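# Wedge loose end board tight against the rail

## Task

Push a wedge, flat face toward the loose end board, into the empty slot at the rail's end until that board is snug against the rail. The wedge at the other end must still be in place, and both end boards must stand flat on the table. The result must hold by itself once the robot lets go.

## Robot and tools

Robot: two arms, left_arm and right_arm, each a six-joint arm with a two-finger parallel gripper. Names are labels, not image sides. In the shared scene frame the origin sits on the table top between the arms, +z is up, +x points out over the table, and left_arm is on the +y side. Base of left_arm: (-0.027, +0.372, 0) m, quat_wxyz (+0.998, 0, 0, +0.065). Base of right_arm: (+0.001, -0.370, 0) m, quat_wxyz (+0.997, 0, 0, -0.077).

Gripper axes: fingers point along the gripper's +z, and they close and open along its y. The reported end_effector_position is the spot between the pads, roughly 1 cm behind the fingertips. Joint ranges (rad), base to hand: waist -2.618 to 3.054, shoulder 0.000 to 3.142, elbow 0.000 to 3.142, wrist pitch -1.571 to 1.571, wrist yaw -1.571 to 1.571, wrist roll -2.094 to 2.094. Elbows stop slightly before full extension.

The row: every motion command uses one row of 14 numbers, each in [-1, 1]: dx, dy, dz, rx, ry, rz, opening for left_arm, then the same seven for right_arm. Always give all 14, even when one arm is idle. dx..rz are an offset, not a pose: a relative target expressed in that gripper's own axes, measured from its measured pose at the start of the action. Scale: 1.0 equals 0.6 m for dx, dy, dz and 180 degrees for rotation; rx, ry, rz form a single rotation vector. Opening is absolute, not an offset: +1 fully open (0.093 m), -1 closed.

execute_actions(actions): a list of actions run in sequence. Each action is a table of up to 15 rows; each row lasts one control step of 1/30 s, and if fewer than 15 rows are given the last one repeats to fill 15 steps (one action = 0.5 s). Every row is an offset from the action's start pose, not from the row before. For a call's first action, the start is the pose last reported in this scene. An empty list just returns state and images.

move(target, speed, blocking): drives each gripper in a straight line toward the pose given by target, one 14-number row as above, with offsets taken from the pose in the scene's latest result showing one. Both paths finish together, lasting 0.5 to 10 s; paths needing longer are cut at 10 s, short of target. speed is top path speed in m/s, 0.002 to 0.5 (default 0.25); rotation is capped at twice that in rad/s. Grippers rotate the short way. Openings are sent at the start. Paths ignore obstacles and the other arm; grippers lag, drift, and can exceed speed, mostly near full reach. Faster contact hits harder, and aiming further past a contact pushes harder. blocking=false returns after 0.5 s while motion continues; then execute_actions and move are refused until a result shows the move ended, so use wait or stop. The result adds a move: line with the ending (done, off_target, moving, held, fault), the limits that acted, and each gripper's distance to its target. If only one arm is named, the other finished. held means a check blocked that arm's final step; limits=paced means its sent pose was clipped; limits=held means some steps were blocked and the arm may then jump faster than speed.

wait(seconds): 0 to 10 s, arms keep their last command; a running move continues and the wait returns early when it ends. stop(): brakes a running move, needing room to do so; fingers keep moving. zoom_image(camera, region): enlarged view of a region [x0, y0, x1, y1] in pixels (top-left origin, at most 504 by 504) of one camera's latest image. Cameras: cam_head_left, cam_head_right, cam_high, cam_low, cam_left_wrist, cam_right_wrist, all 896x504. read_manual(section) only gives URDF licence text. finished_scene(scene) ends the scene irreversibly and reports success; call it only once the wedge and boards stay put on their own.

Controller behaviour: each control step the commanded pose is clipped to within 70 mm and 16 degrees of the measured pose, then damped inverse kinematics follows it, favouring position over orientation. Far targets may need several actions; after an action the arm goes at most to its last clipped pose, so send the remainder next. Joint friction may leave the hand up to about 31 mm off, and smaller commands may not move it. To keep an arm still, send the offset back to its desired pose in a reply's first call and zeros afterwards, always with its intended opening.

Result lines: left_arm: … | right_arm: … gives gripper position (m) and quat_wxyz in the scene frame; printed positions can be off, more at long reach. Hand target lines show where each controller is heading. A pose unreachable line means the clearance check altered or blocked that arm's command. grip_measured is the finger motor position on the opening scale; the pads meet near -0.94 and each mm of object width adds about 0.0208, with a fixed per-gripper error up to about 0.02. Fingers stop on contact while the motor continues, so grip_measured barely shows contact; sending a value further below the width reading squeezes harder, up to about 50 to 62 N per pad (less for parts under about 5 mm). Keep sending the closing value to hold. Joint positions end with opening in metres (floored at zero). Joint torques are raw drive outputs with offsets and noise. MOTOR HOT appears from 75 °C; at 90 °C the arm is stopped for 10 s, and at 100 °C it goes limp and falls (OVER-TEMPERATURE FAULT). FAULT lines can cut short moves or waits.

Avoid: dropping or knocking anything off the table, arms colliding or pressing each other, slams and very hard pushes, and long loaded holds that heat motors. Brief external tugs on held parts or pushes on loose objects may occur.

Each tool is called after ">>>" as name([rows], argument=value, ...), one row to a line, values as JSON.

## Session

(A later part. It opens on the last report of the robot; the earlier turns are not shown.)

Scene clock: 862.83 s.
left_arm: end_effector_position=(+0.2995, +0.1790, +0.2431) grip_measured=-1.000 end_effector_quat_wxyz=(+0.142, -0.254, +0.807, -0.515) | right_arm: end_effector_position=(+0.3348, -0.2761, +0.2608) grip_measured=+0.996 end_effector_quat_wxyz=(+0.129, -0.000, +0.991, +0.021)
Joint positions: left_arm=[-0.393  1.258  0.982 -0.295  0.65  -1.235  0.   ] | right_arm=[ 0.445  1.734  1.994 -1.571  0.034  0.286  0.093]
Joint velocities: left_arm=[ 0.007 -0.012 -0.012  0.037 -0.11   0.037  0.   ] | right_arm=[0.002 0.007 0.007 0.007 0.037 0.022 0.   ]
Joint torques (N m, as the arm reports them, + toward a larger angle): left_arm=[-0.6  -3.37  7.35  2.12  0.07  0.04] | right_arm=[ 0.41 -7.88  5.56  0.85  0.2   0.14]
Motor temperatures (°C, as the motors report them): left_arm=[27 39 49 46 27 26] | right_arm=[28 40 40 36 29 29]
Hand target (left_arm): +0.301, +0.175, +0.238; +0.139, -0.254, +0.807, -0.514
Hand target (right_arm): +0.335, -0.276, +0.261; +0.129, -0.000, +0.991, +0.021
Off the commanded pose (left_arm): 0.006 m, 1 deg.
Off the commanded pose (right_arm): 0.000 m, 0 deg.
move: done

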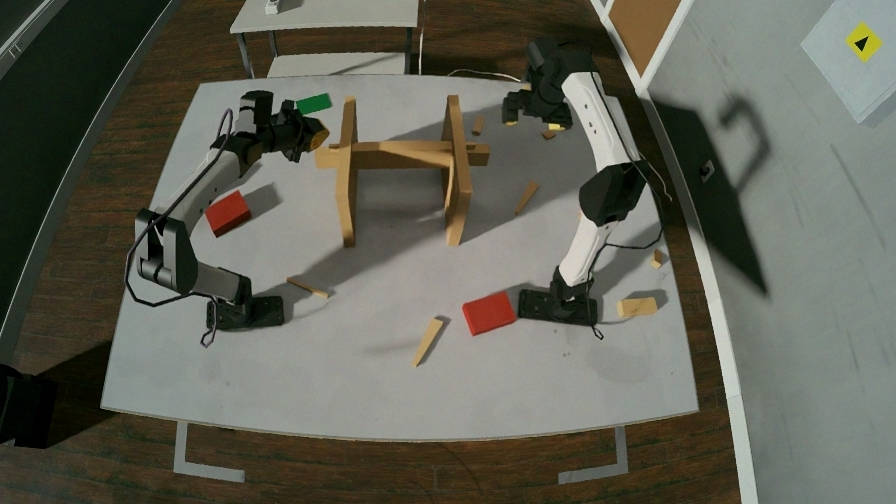

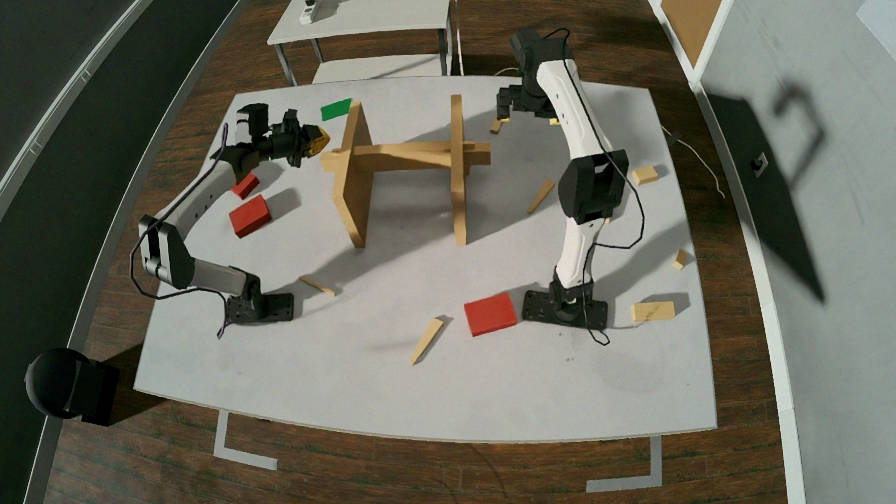

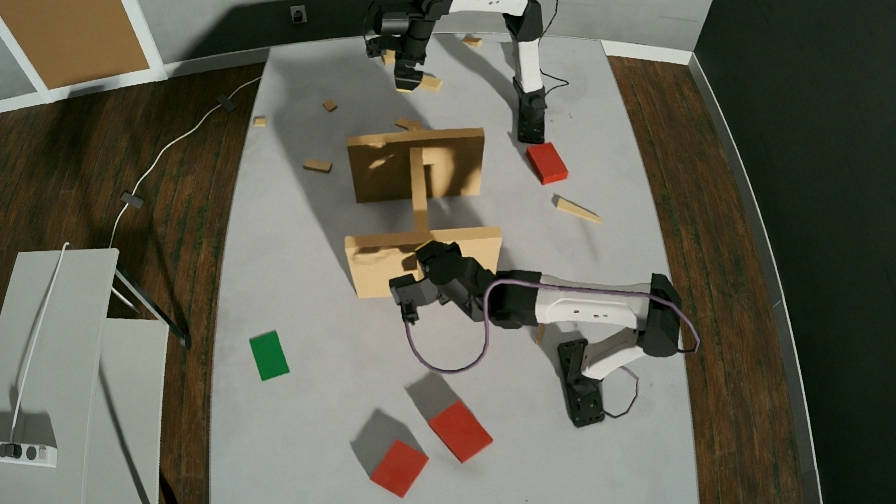

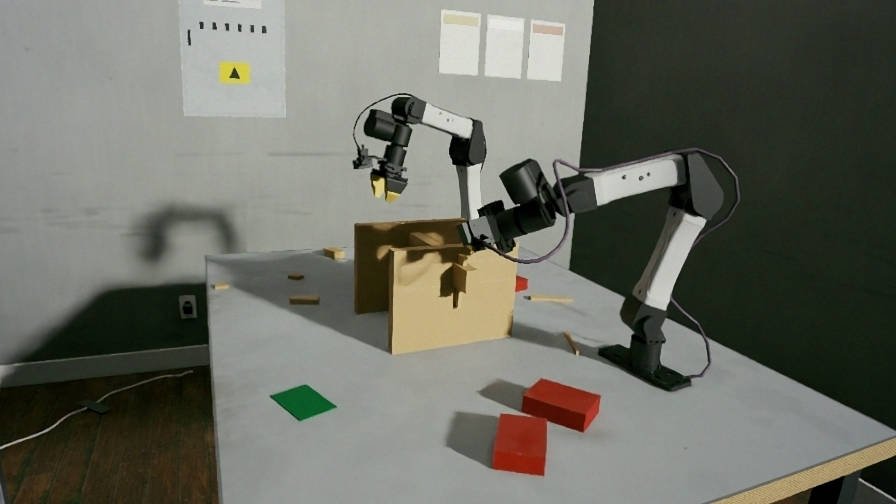

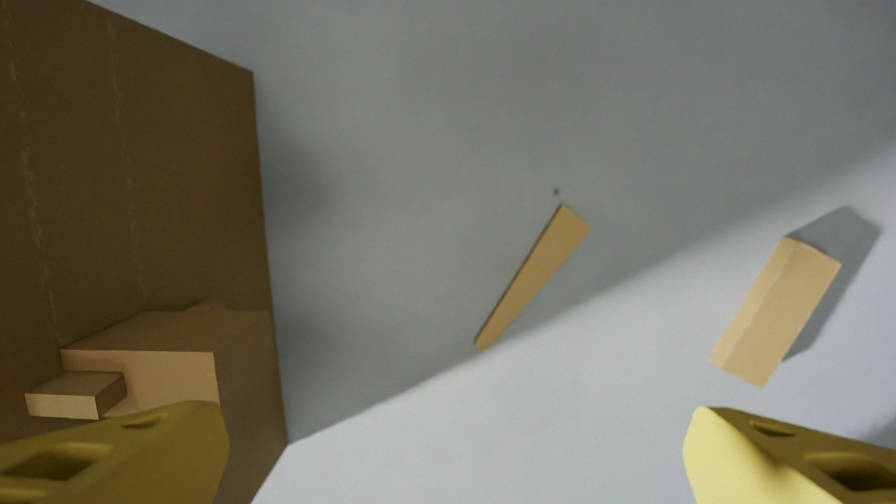

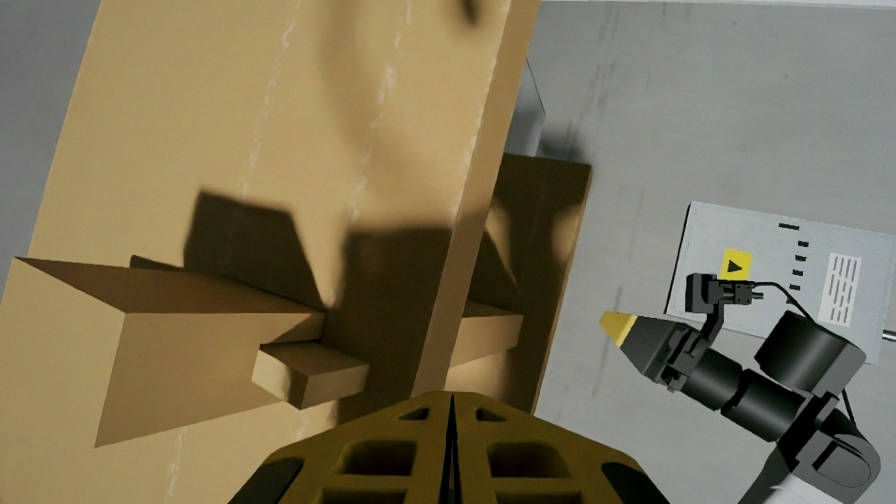

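>>> move(target=[0.0043,0.0156,0.0258,0,0,0,-1,0,0,0,0,0,0,1], speed=0.02)

Scene clock: 878.50 s.
left_arm: end_effector_position=(+0.3016, +0.1737, +0.2329) grip_measured=-1.000 end_effector_quat_wxyz=(+0.144, -0.255, +0.807, -0.513) | right_arm: end_effector_position=(+0.3348, -0.2761, +0.2608) grip_measured=+0.996 end_effector_quat_wxyz=(+0.129, -0.000, +0.991, +0.021)
Joint positions: left_arm=[-0.414  1.271  0.948 -0.239  0.628 -1.249  0.   ] | right_arm=[ 0.445  1.734  1.994 -1.571  0.034  0.286  0.093]
Joint velocities: left_arm=[ 0.032 -0.017 -0.002 -0.066  0.007 -0.081  0.   ] | right_arm=[-0.007 -0.012  0.002  0.051 -0.007 -0.037  0.   ]
Joint torques (N m, as the arm reports them, + toward a larger angle): left_arm=[-0.68 -3.69  7.22  2.07  0.12  0.08] | right_arm=[ 0.41 -7.87  5.57  0.84  0.2   0.14]
Motor temperatures (°C, as the motors report them): left_arm=[27 38 48 48 27 26] | right_arm=[28 40 40 36 29 29]
Hand target (left_arm): +0.302, +0.169, +0.228; +0.142, -0.253, +0.807, -0.514
Hand target (right_arm): +0.335, -0.276, +0.261; +0.129, -0.000, +0.991, +0.021
Off the commanded pose (left_arm): 0.007 m, 0 deg.
Off the commanded pose (right_arm): 0.000 m, 0 deg.
move: done

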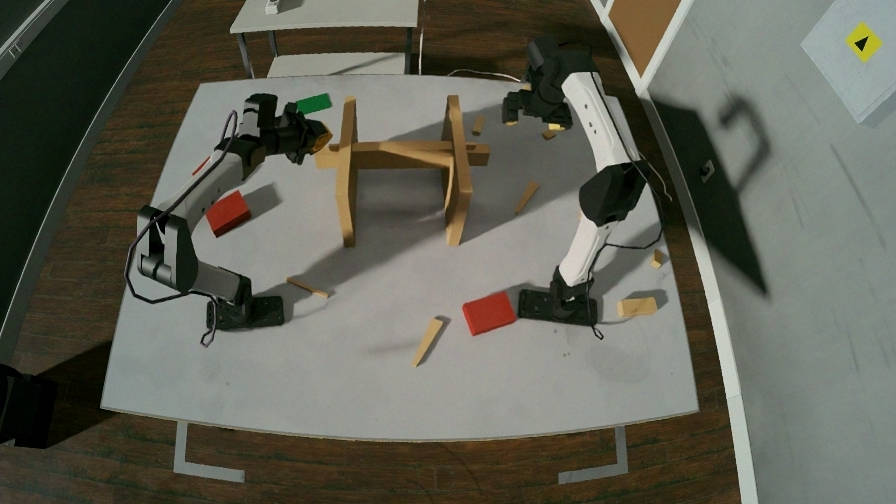

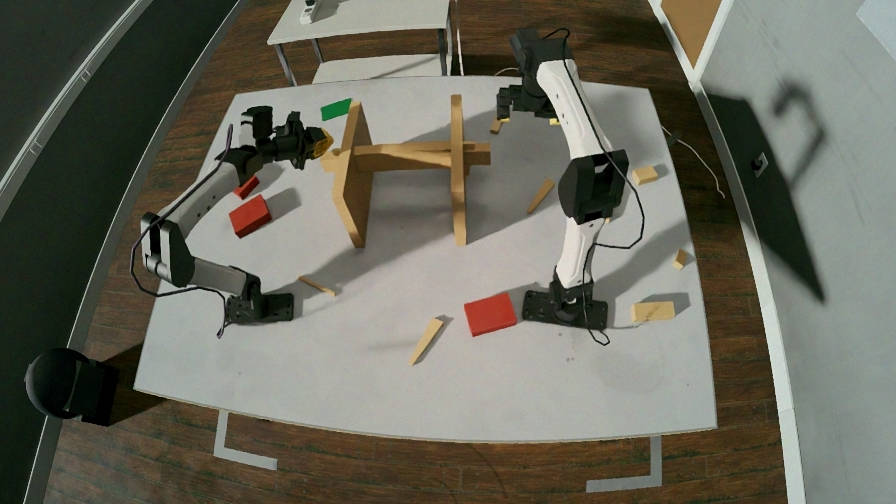

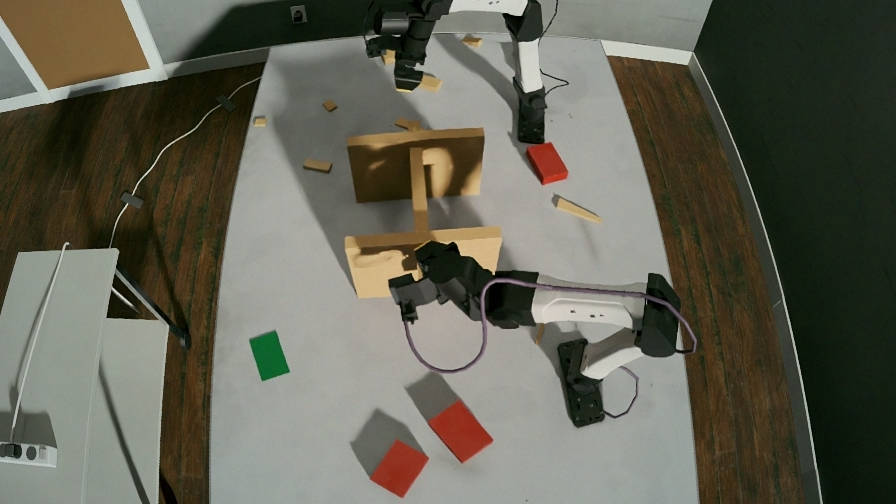

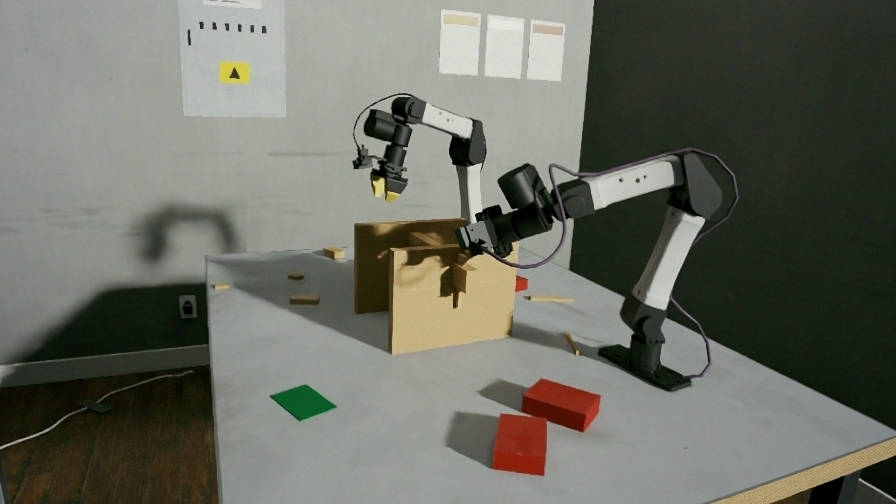

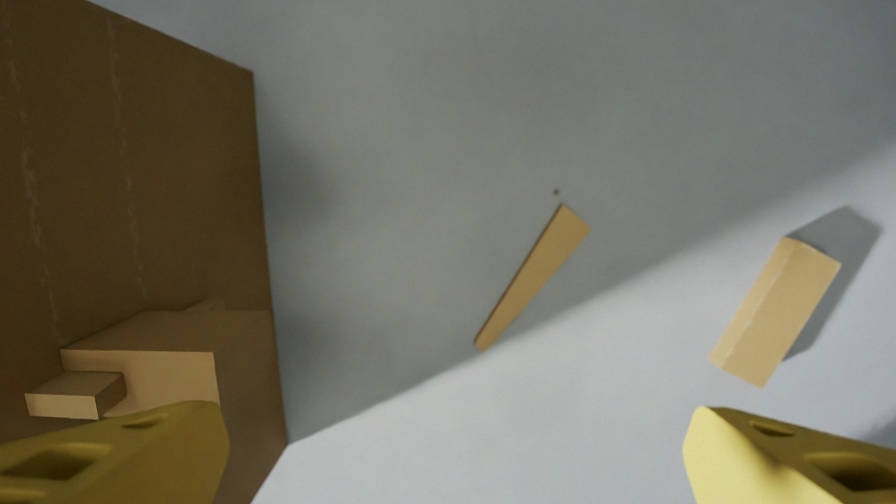

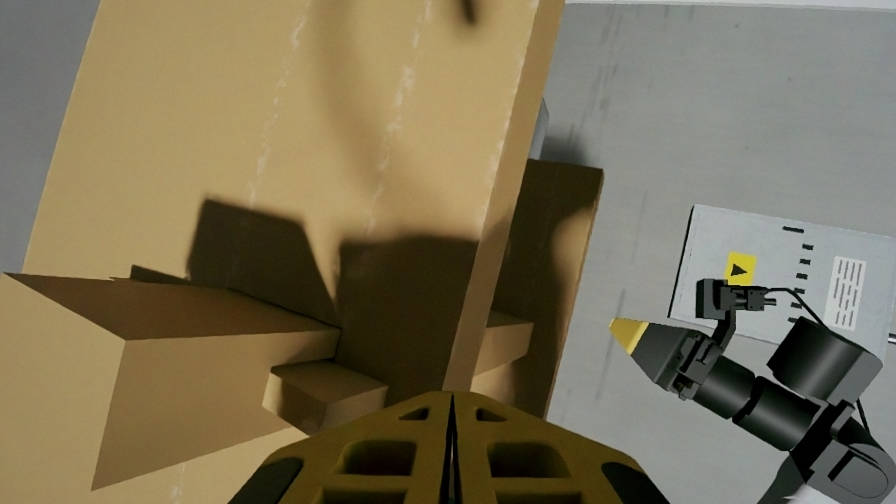

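>>> move(target=[0.0013,0.0404,0.0239,0,0,0,-1,0,0,0,0,0,0,1], speed=0.012)

Scene clock: 884.23 s.
left_arm: end_effector_position=(+0.3005, +0.1744, +0.2136) grip_measured=-1.000 end_effector_quat_wxyz=(+0.149, -0.253, +0.805, -0.515) | right_arm: end_effector_position=(+0.3348, -0.2761, +0.2608) grip_measured=+0.996 end_effector_quat_wxyz=(+0.129, -0.000, +0.991, +0.021)
Joint positions: left_arm=[-0.414  1.271  0.864 -0.144  0.625 -1.25   0.   ] | right_arm=[ 0.445  1.734  1.994 -1.571  0.034  0.286  0.093]
Joint velocities: left_arm=[ 0.037  0.002 -0.007 -0.051  0.037  0.007  0.   ] | right_arm=[-0.007 -0.002 -0.017  0.022 -0.007  0.007  0.   ]
Joint torques (N m, as the arm reports them, + toward a larger angle): left_arm=[-0.57 -3.    6.87  2.1   0.05  0.07] | right_arm=[ 0.41 -7.88  5.56  0.84  0.2   0.14]
Motor temperatures (°C, as the motors report them): left_arm=[27 37 48 48 27 26] | right_arm=[28 40 40 36 29 29]
Hand target (left_arm): +0.302, +0.171, +0.205; +0.144, -0.255, +0.807, -0.513
Hand target (right_arm): +0.335, -0.276, +0.261; +0.129, -0.000, +0.991, +0.021
Off the commanded pose (left_arm): 0.010 m, 1 deg.
Off the commanded pose (right_arm): 0.000 m, 0 deg.
move: done

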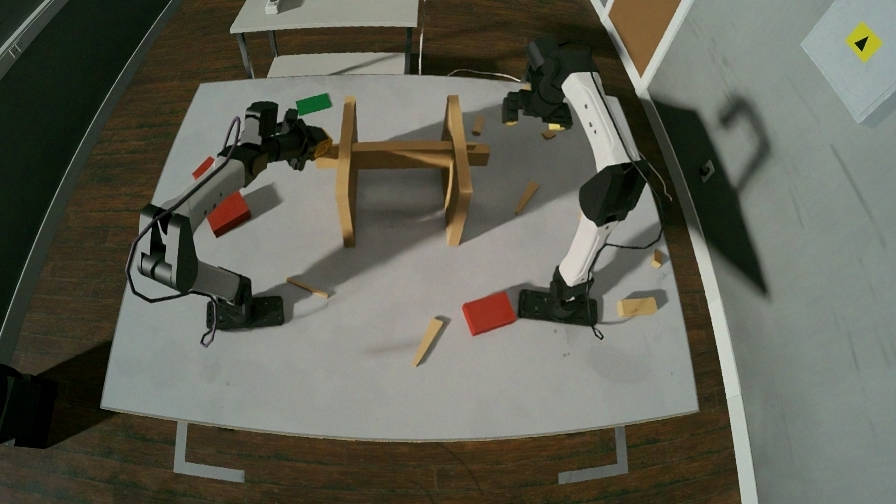

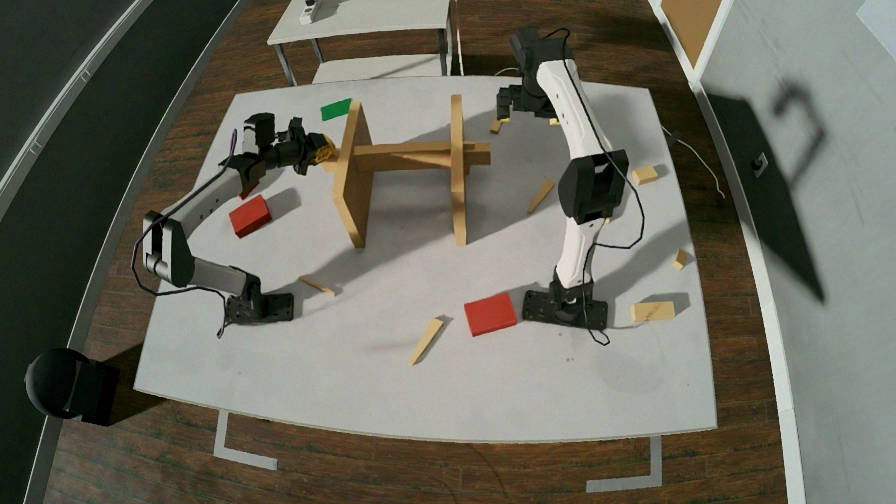

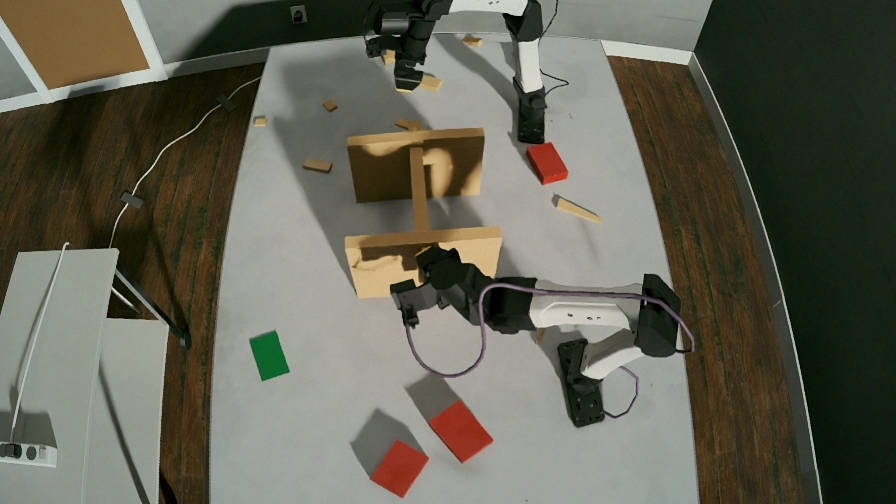

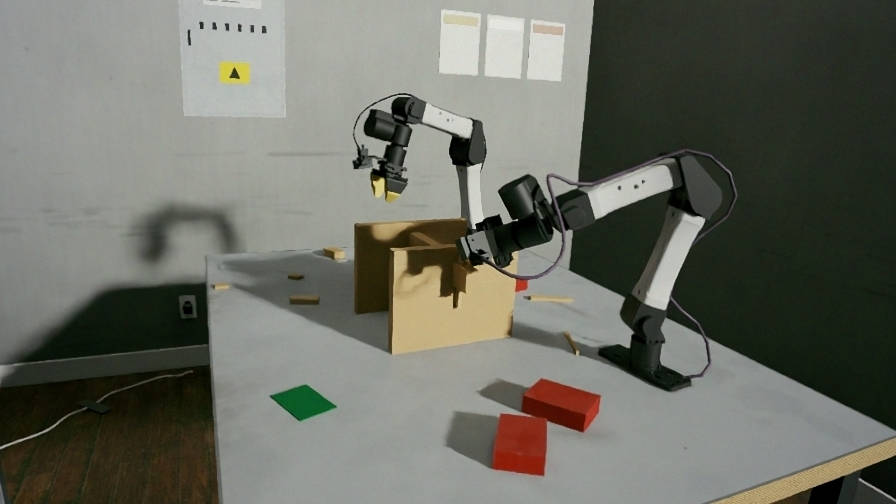

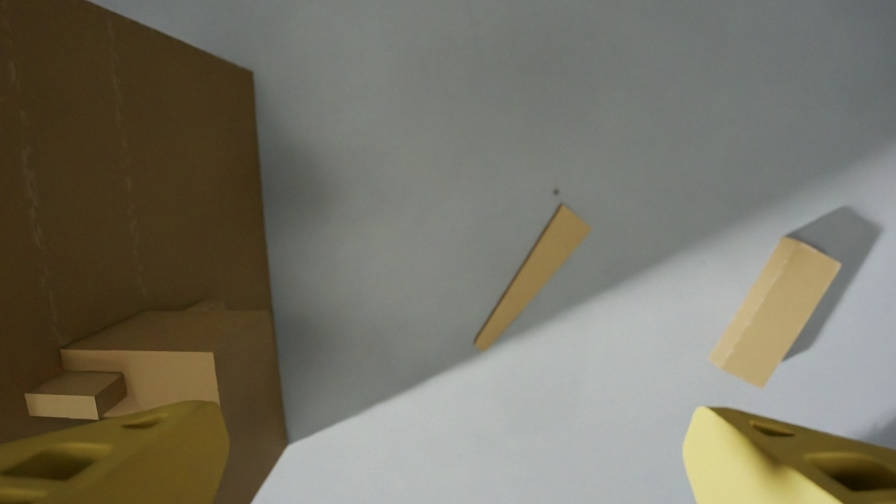

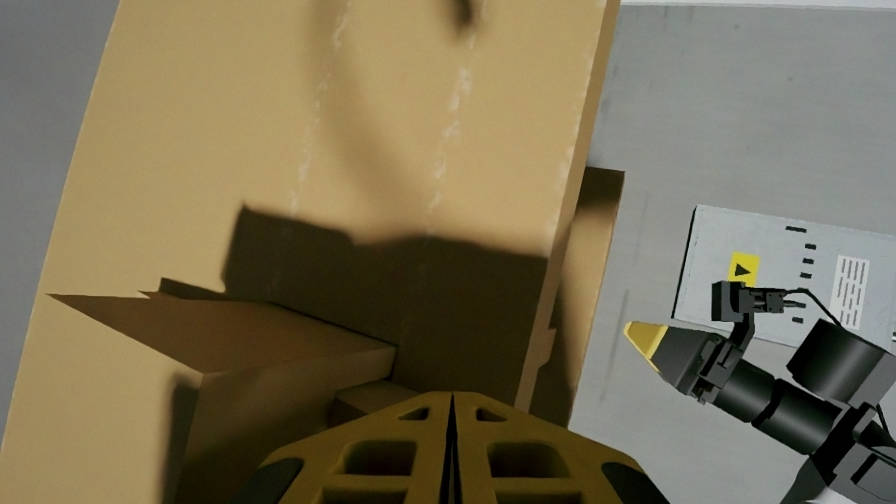

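>>> move(target=[0.0017,0.0284,0.0181,0,0,0,-1,0,0,0,0,0,0,1], speed=0.012)

>>> zoom_image(camera="cam_head_left", region=[290, 100, 400, 190])

Scene clock: 892.50 s.
left_arm: end_effector_position=(+0.3029, +0.1731, +0.2124) grip_measured=-1.000 end_effector_quat_wxyz=(+0.163, -0.242, +0.799, -0.527) | right_arm: end_effector_position=(+0.3348, -0.2761, +0.2608) grip_measured=+0.996 end_effector_quat_wxyz=(+0.129, -0.000, +0.991, +0.021)
Joint positions: left_arm=[-0.414  1.271  0.826 -0.062  0.629 -1.25   0.   ] | right_arm=[ 0.445  1.734  1.994 -1.571  0.034  0.286  0.093]
Joint velocities: left_arm=[-0.017 -0.017  0.012  0.022 -0.037 -0.022  0.   ] | right_arm=[-0.002 -0.017 -0.007 -0.066  0.037 -0.037 -0.001]
Joint torques (N m, as the arm reports them, + toward a larger angle): left_arm=[-0.63 -2.94  5.8   1.97  0.05  0.11] | right_arm=[ 0.41 -7.87  5.55  0.85  0.2   0.14]
Motor temperatures (°C, as the motors report them): left_arm=[27 37 47 48 27 26] | right_arm=[28 40 40 36 29 29]
Hand target (left_arm): +0.300, +0.172, +0.194; +0.149, -0.253, +0.805, -0.515
Hand target (right_arm): +0.335, -0.276, +0.261; +0.129, -0.000, +0.991, +0.021
Off the commanded pose (left_arm): 0.019 m, 3 deg.
Off the commanded pose (right_arm): 0.000 m, 0 deg.
move: off_target (left_arm)

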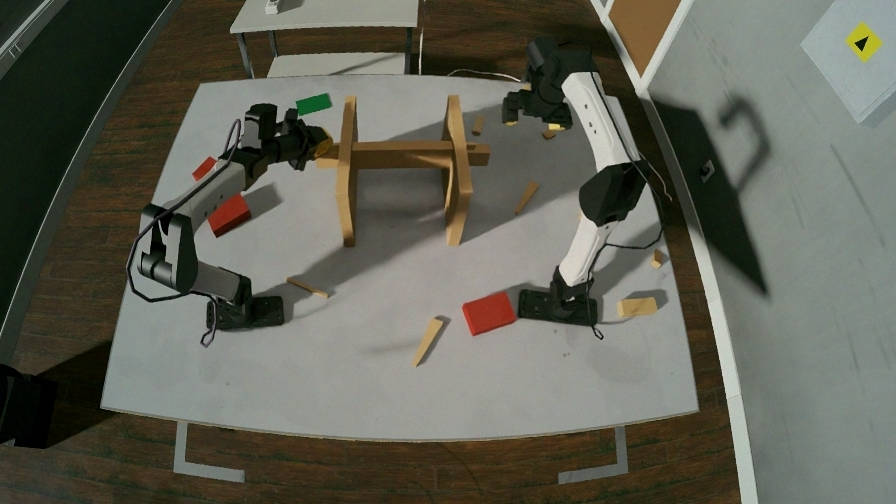

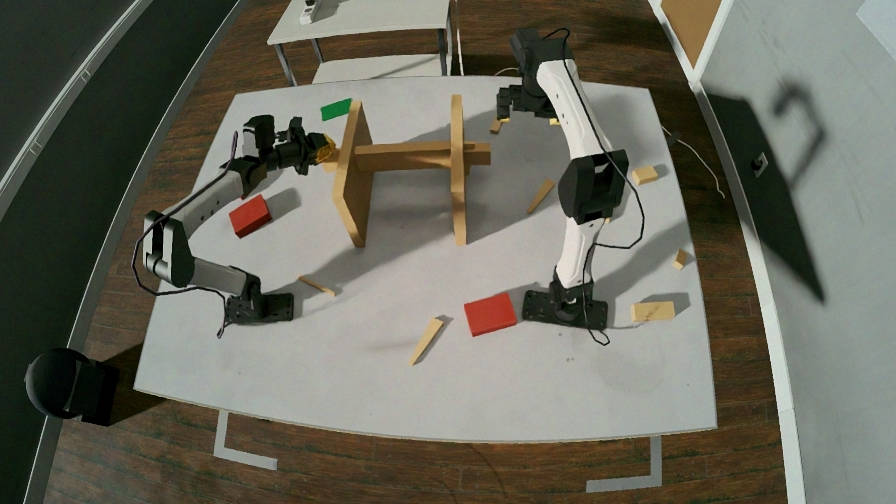

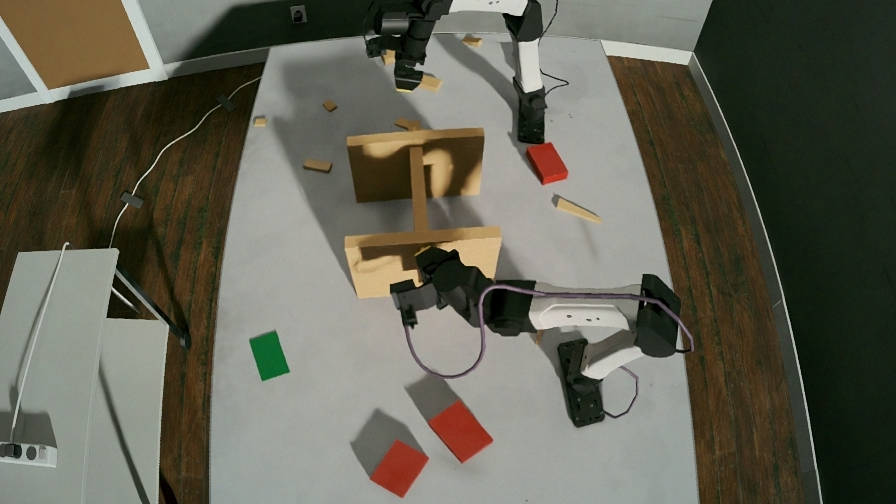

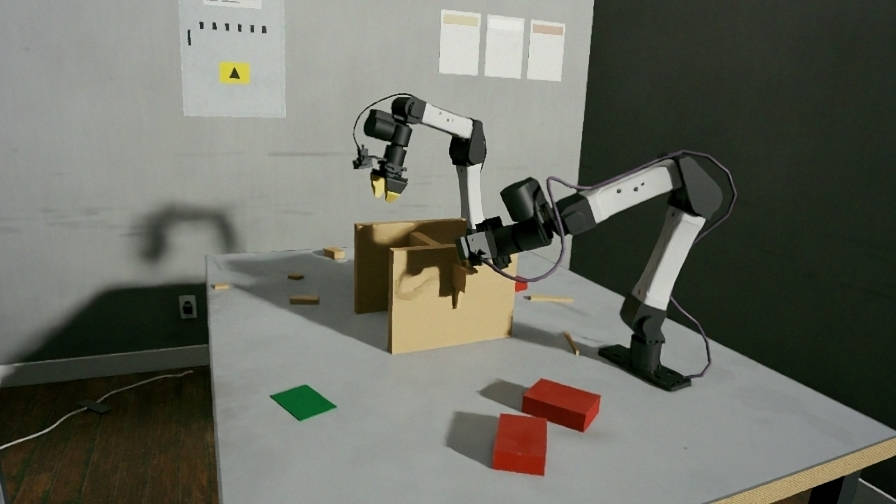

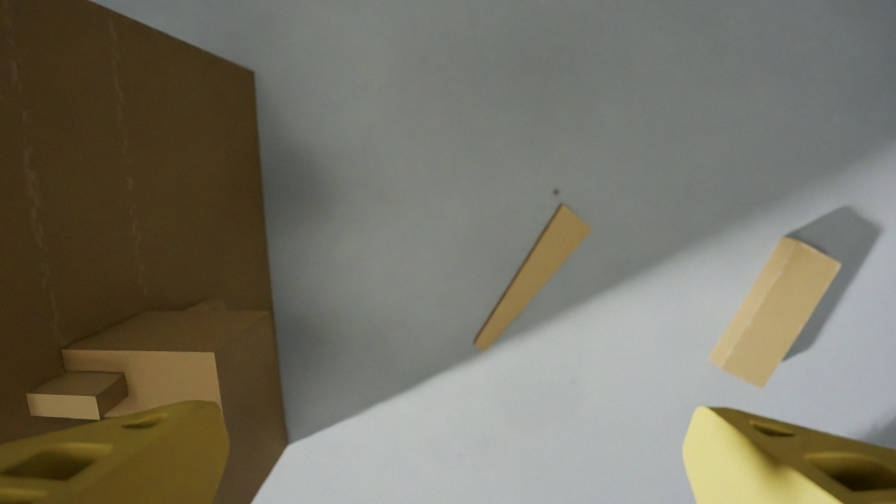

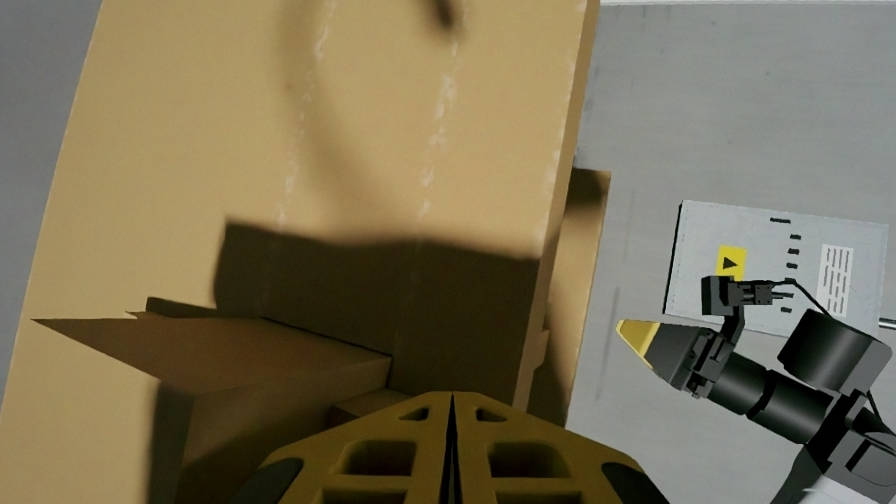

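Region (290, 100, 400, 190) of cam_head_left's 896x504 image, scaled by 4.582, with more detail than that image has; it fills the top 412 rows of this view, and the rest is white.

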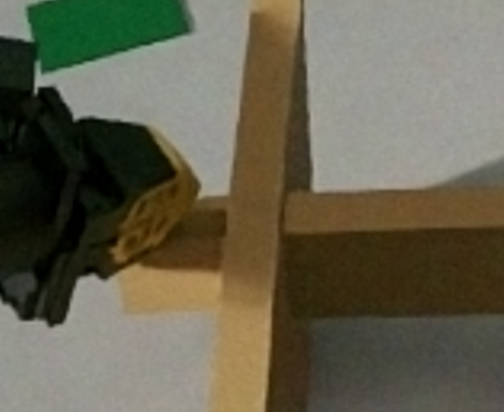

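>>> move(target=[-0.0097,-0.0559,-0.039,0,0,0,-1,0,0,0,0,0,0,1], speed=0.04)

Scene clock: 900.03 s.
left_arm: end_effector_position=(+0.3014, +0.1793, +0.2370) grip_measured=-1.000 end_effector_quat_wxyz=(+0.148, -0.250, +0.804, -0.519) | right_arm: end_effector_position=(+0.3348, -0.2761, +0.2608) grip_measured=+0.996 end_effector_quat_wxyz=(+0.129, -0.000, +0.991, +0.021)
Joint positions: left_arm=[-0.389  1.259  0.945 -0.239  0.654 -1.237  0.   ] | right_arm=[ 0.445  1.734  1.994 -1.571  0.034  0.286  0.093]
Joint velocities: left_arm=[-0.017 -0.012 -0.007 -0.081 -0.022 -0.007  0.   ] | right_arm=[-0.017  0.022 -0.012 -0.022 -0.081  0.022 -0.   ]
Joint torques (N m, as the arm reports them, + toward a larger angle): left_arm=[ 0.91 -5.98  9.77  1.79  0.22  0.28] | right_arm=[ 0.4  -7.91  5.54  0.84  0.19  0.14]
Motor temperatures (°C, as the motors report them): left_arm=[27 37 47 48 27 26] | right_arm=[28 40 40 36 29 29]
Hand target (left_arm): +0.302, +0.183, +0.252; +0.163, -0.242, +0.798, -0.527
Hand target (right_arm): +0.335, -0.276, +0.261; +0.129, -0.000, +0.991, +0.021
Off the commanded pose (left_arm): 0.016 m, 2 deg.
Off the commanded pose (right_arm): 0.000 m, 0 deg.
move: off_target (left_arm)

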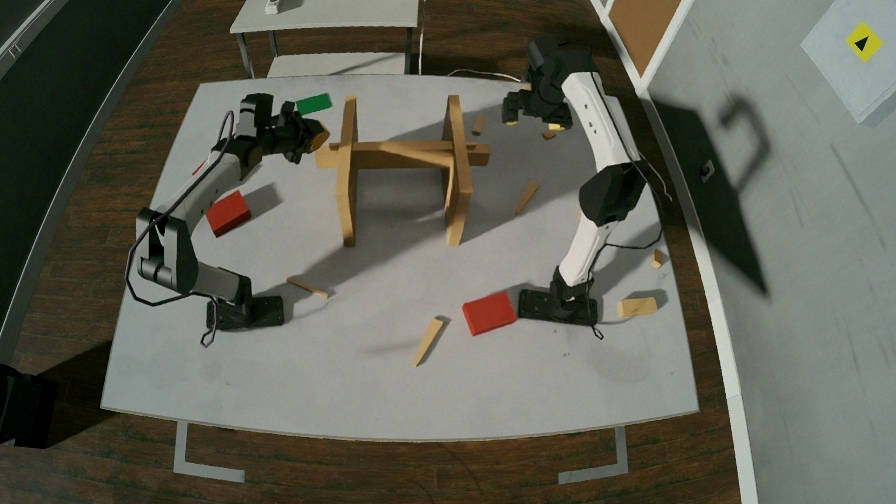

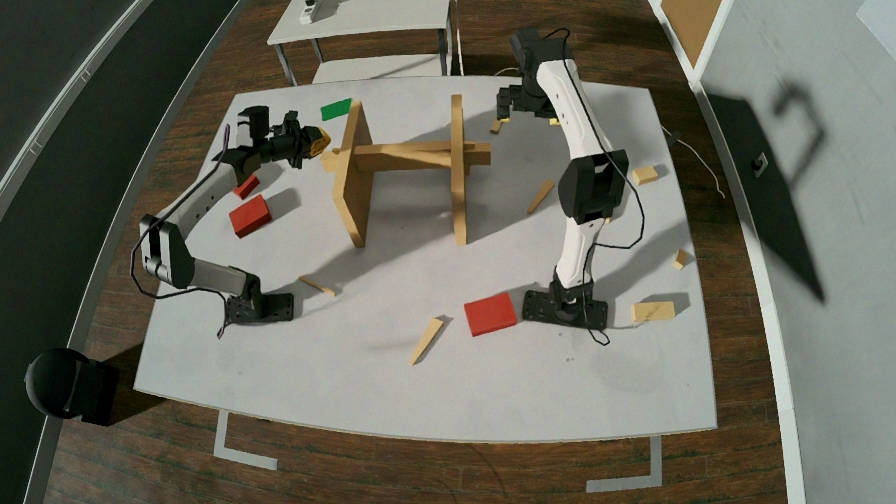

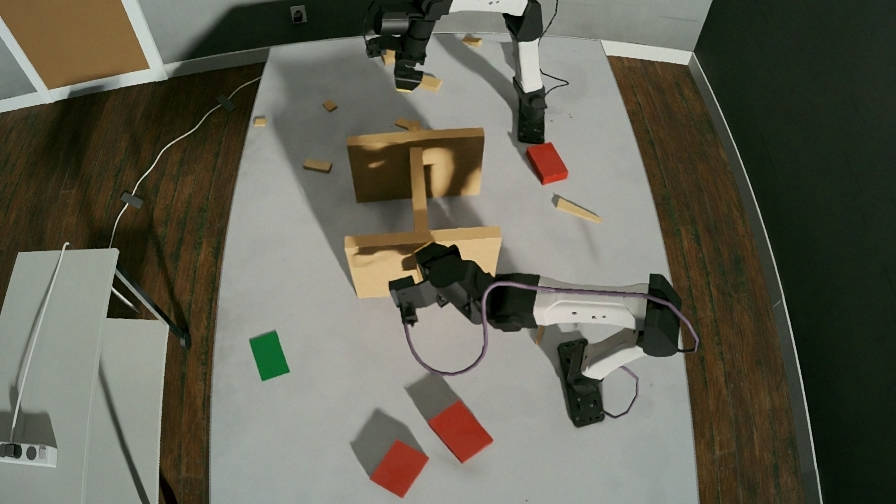

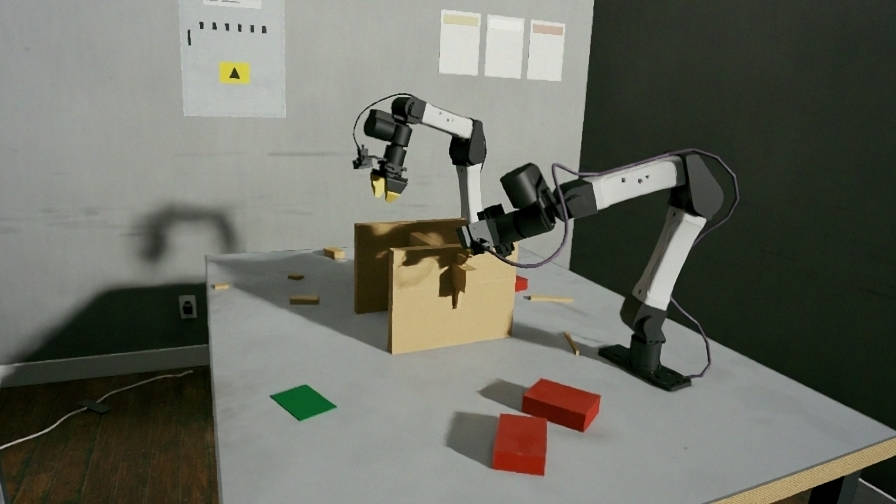

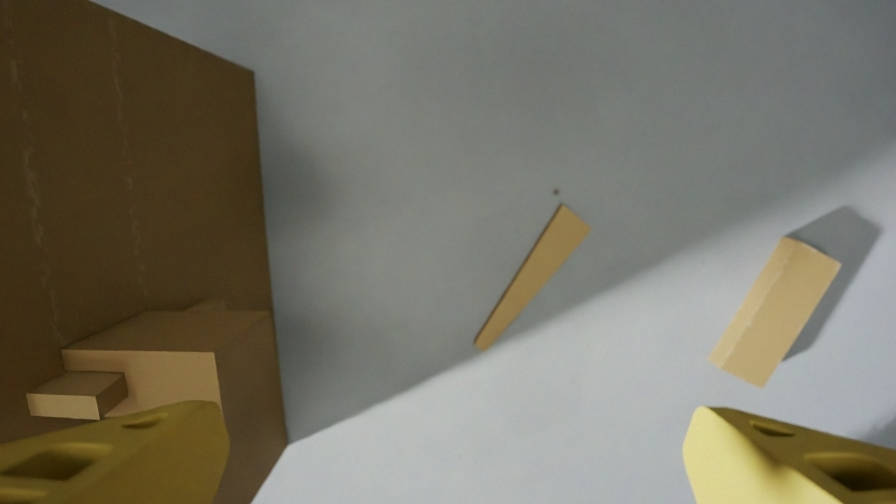

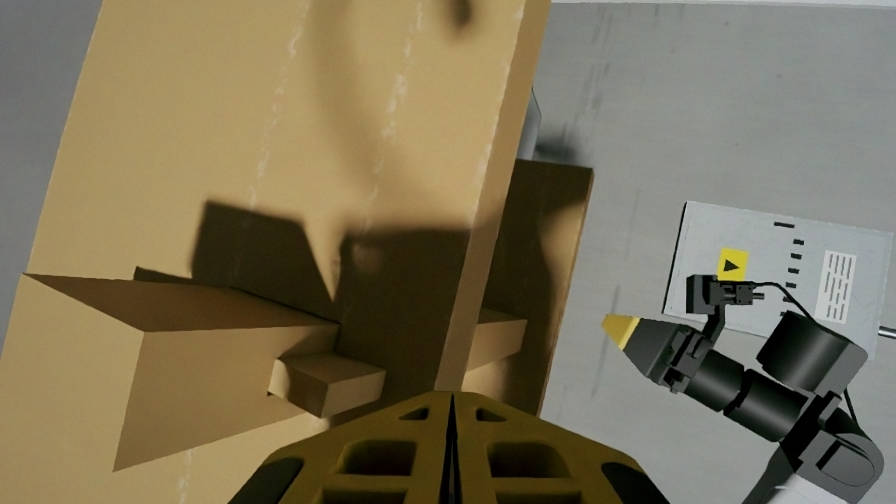

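>>> zoom_image(camera="cam_high", region=[380, 110, 470, 260])

>>> zoom_image(camera="cam_head_right", region=[310, 120, 410, 200])

>>> zoom_image(camera="cam_right_wrist", region=[230, 280, 550, 440])

Region (380, 110, 470, 260) of cam_high's 896x504 image, scaled by 3.360, with more detail than that image has; it fills the left 302 columns of this view, and the rest is white.

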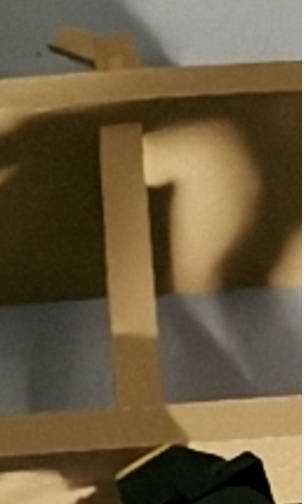

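Region (310, 120, 410, 200) of cam_head_right's 896x504 image, scaled by 5.040, with more detail than that image has; it fills the top 403 rows of this view, and the rest is white.

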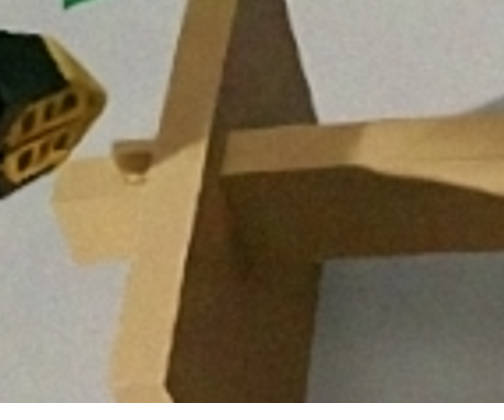

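Region (230, 280, 550, 440) of cam_right_wrist's 896x504 image, scaled by 1.575, with more detail than that image has.

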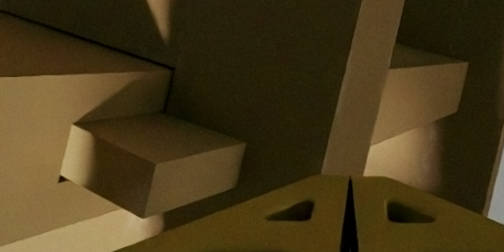

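>>> zoom_image(camera="cam_left_wrist", region=[0, 290, 300, 440])

Region (0, 290, 300, 440) of cam_left_wrist's 896x504 image, scaled by 1.680, with more detail than that image has.

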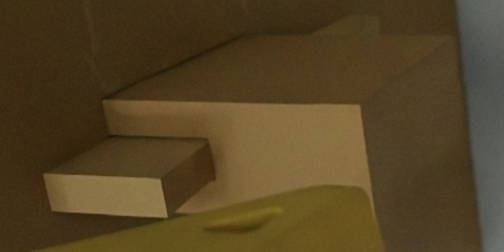

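>>> finished_scene(scene=1)

The scene is finished: the task was done.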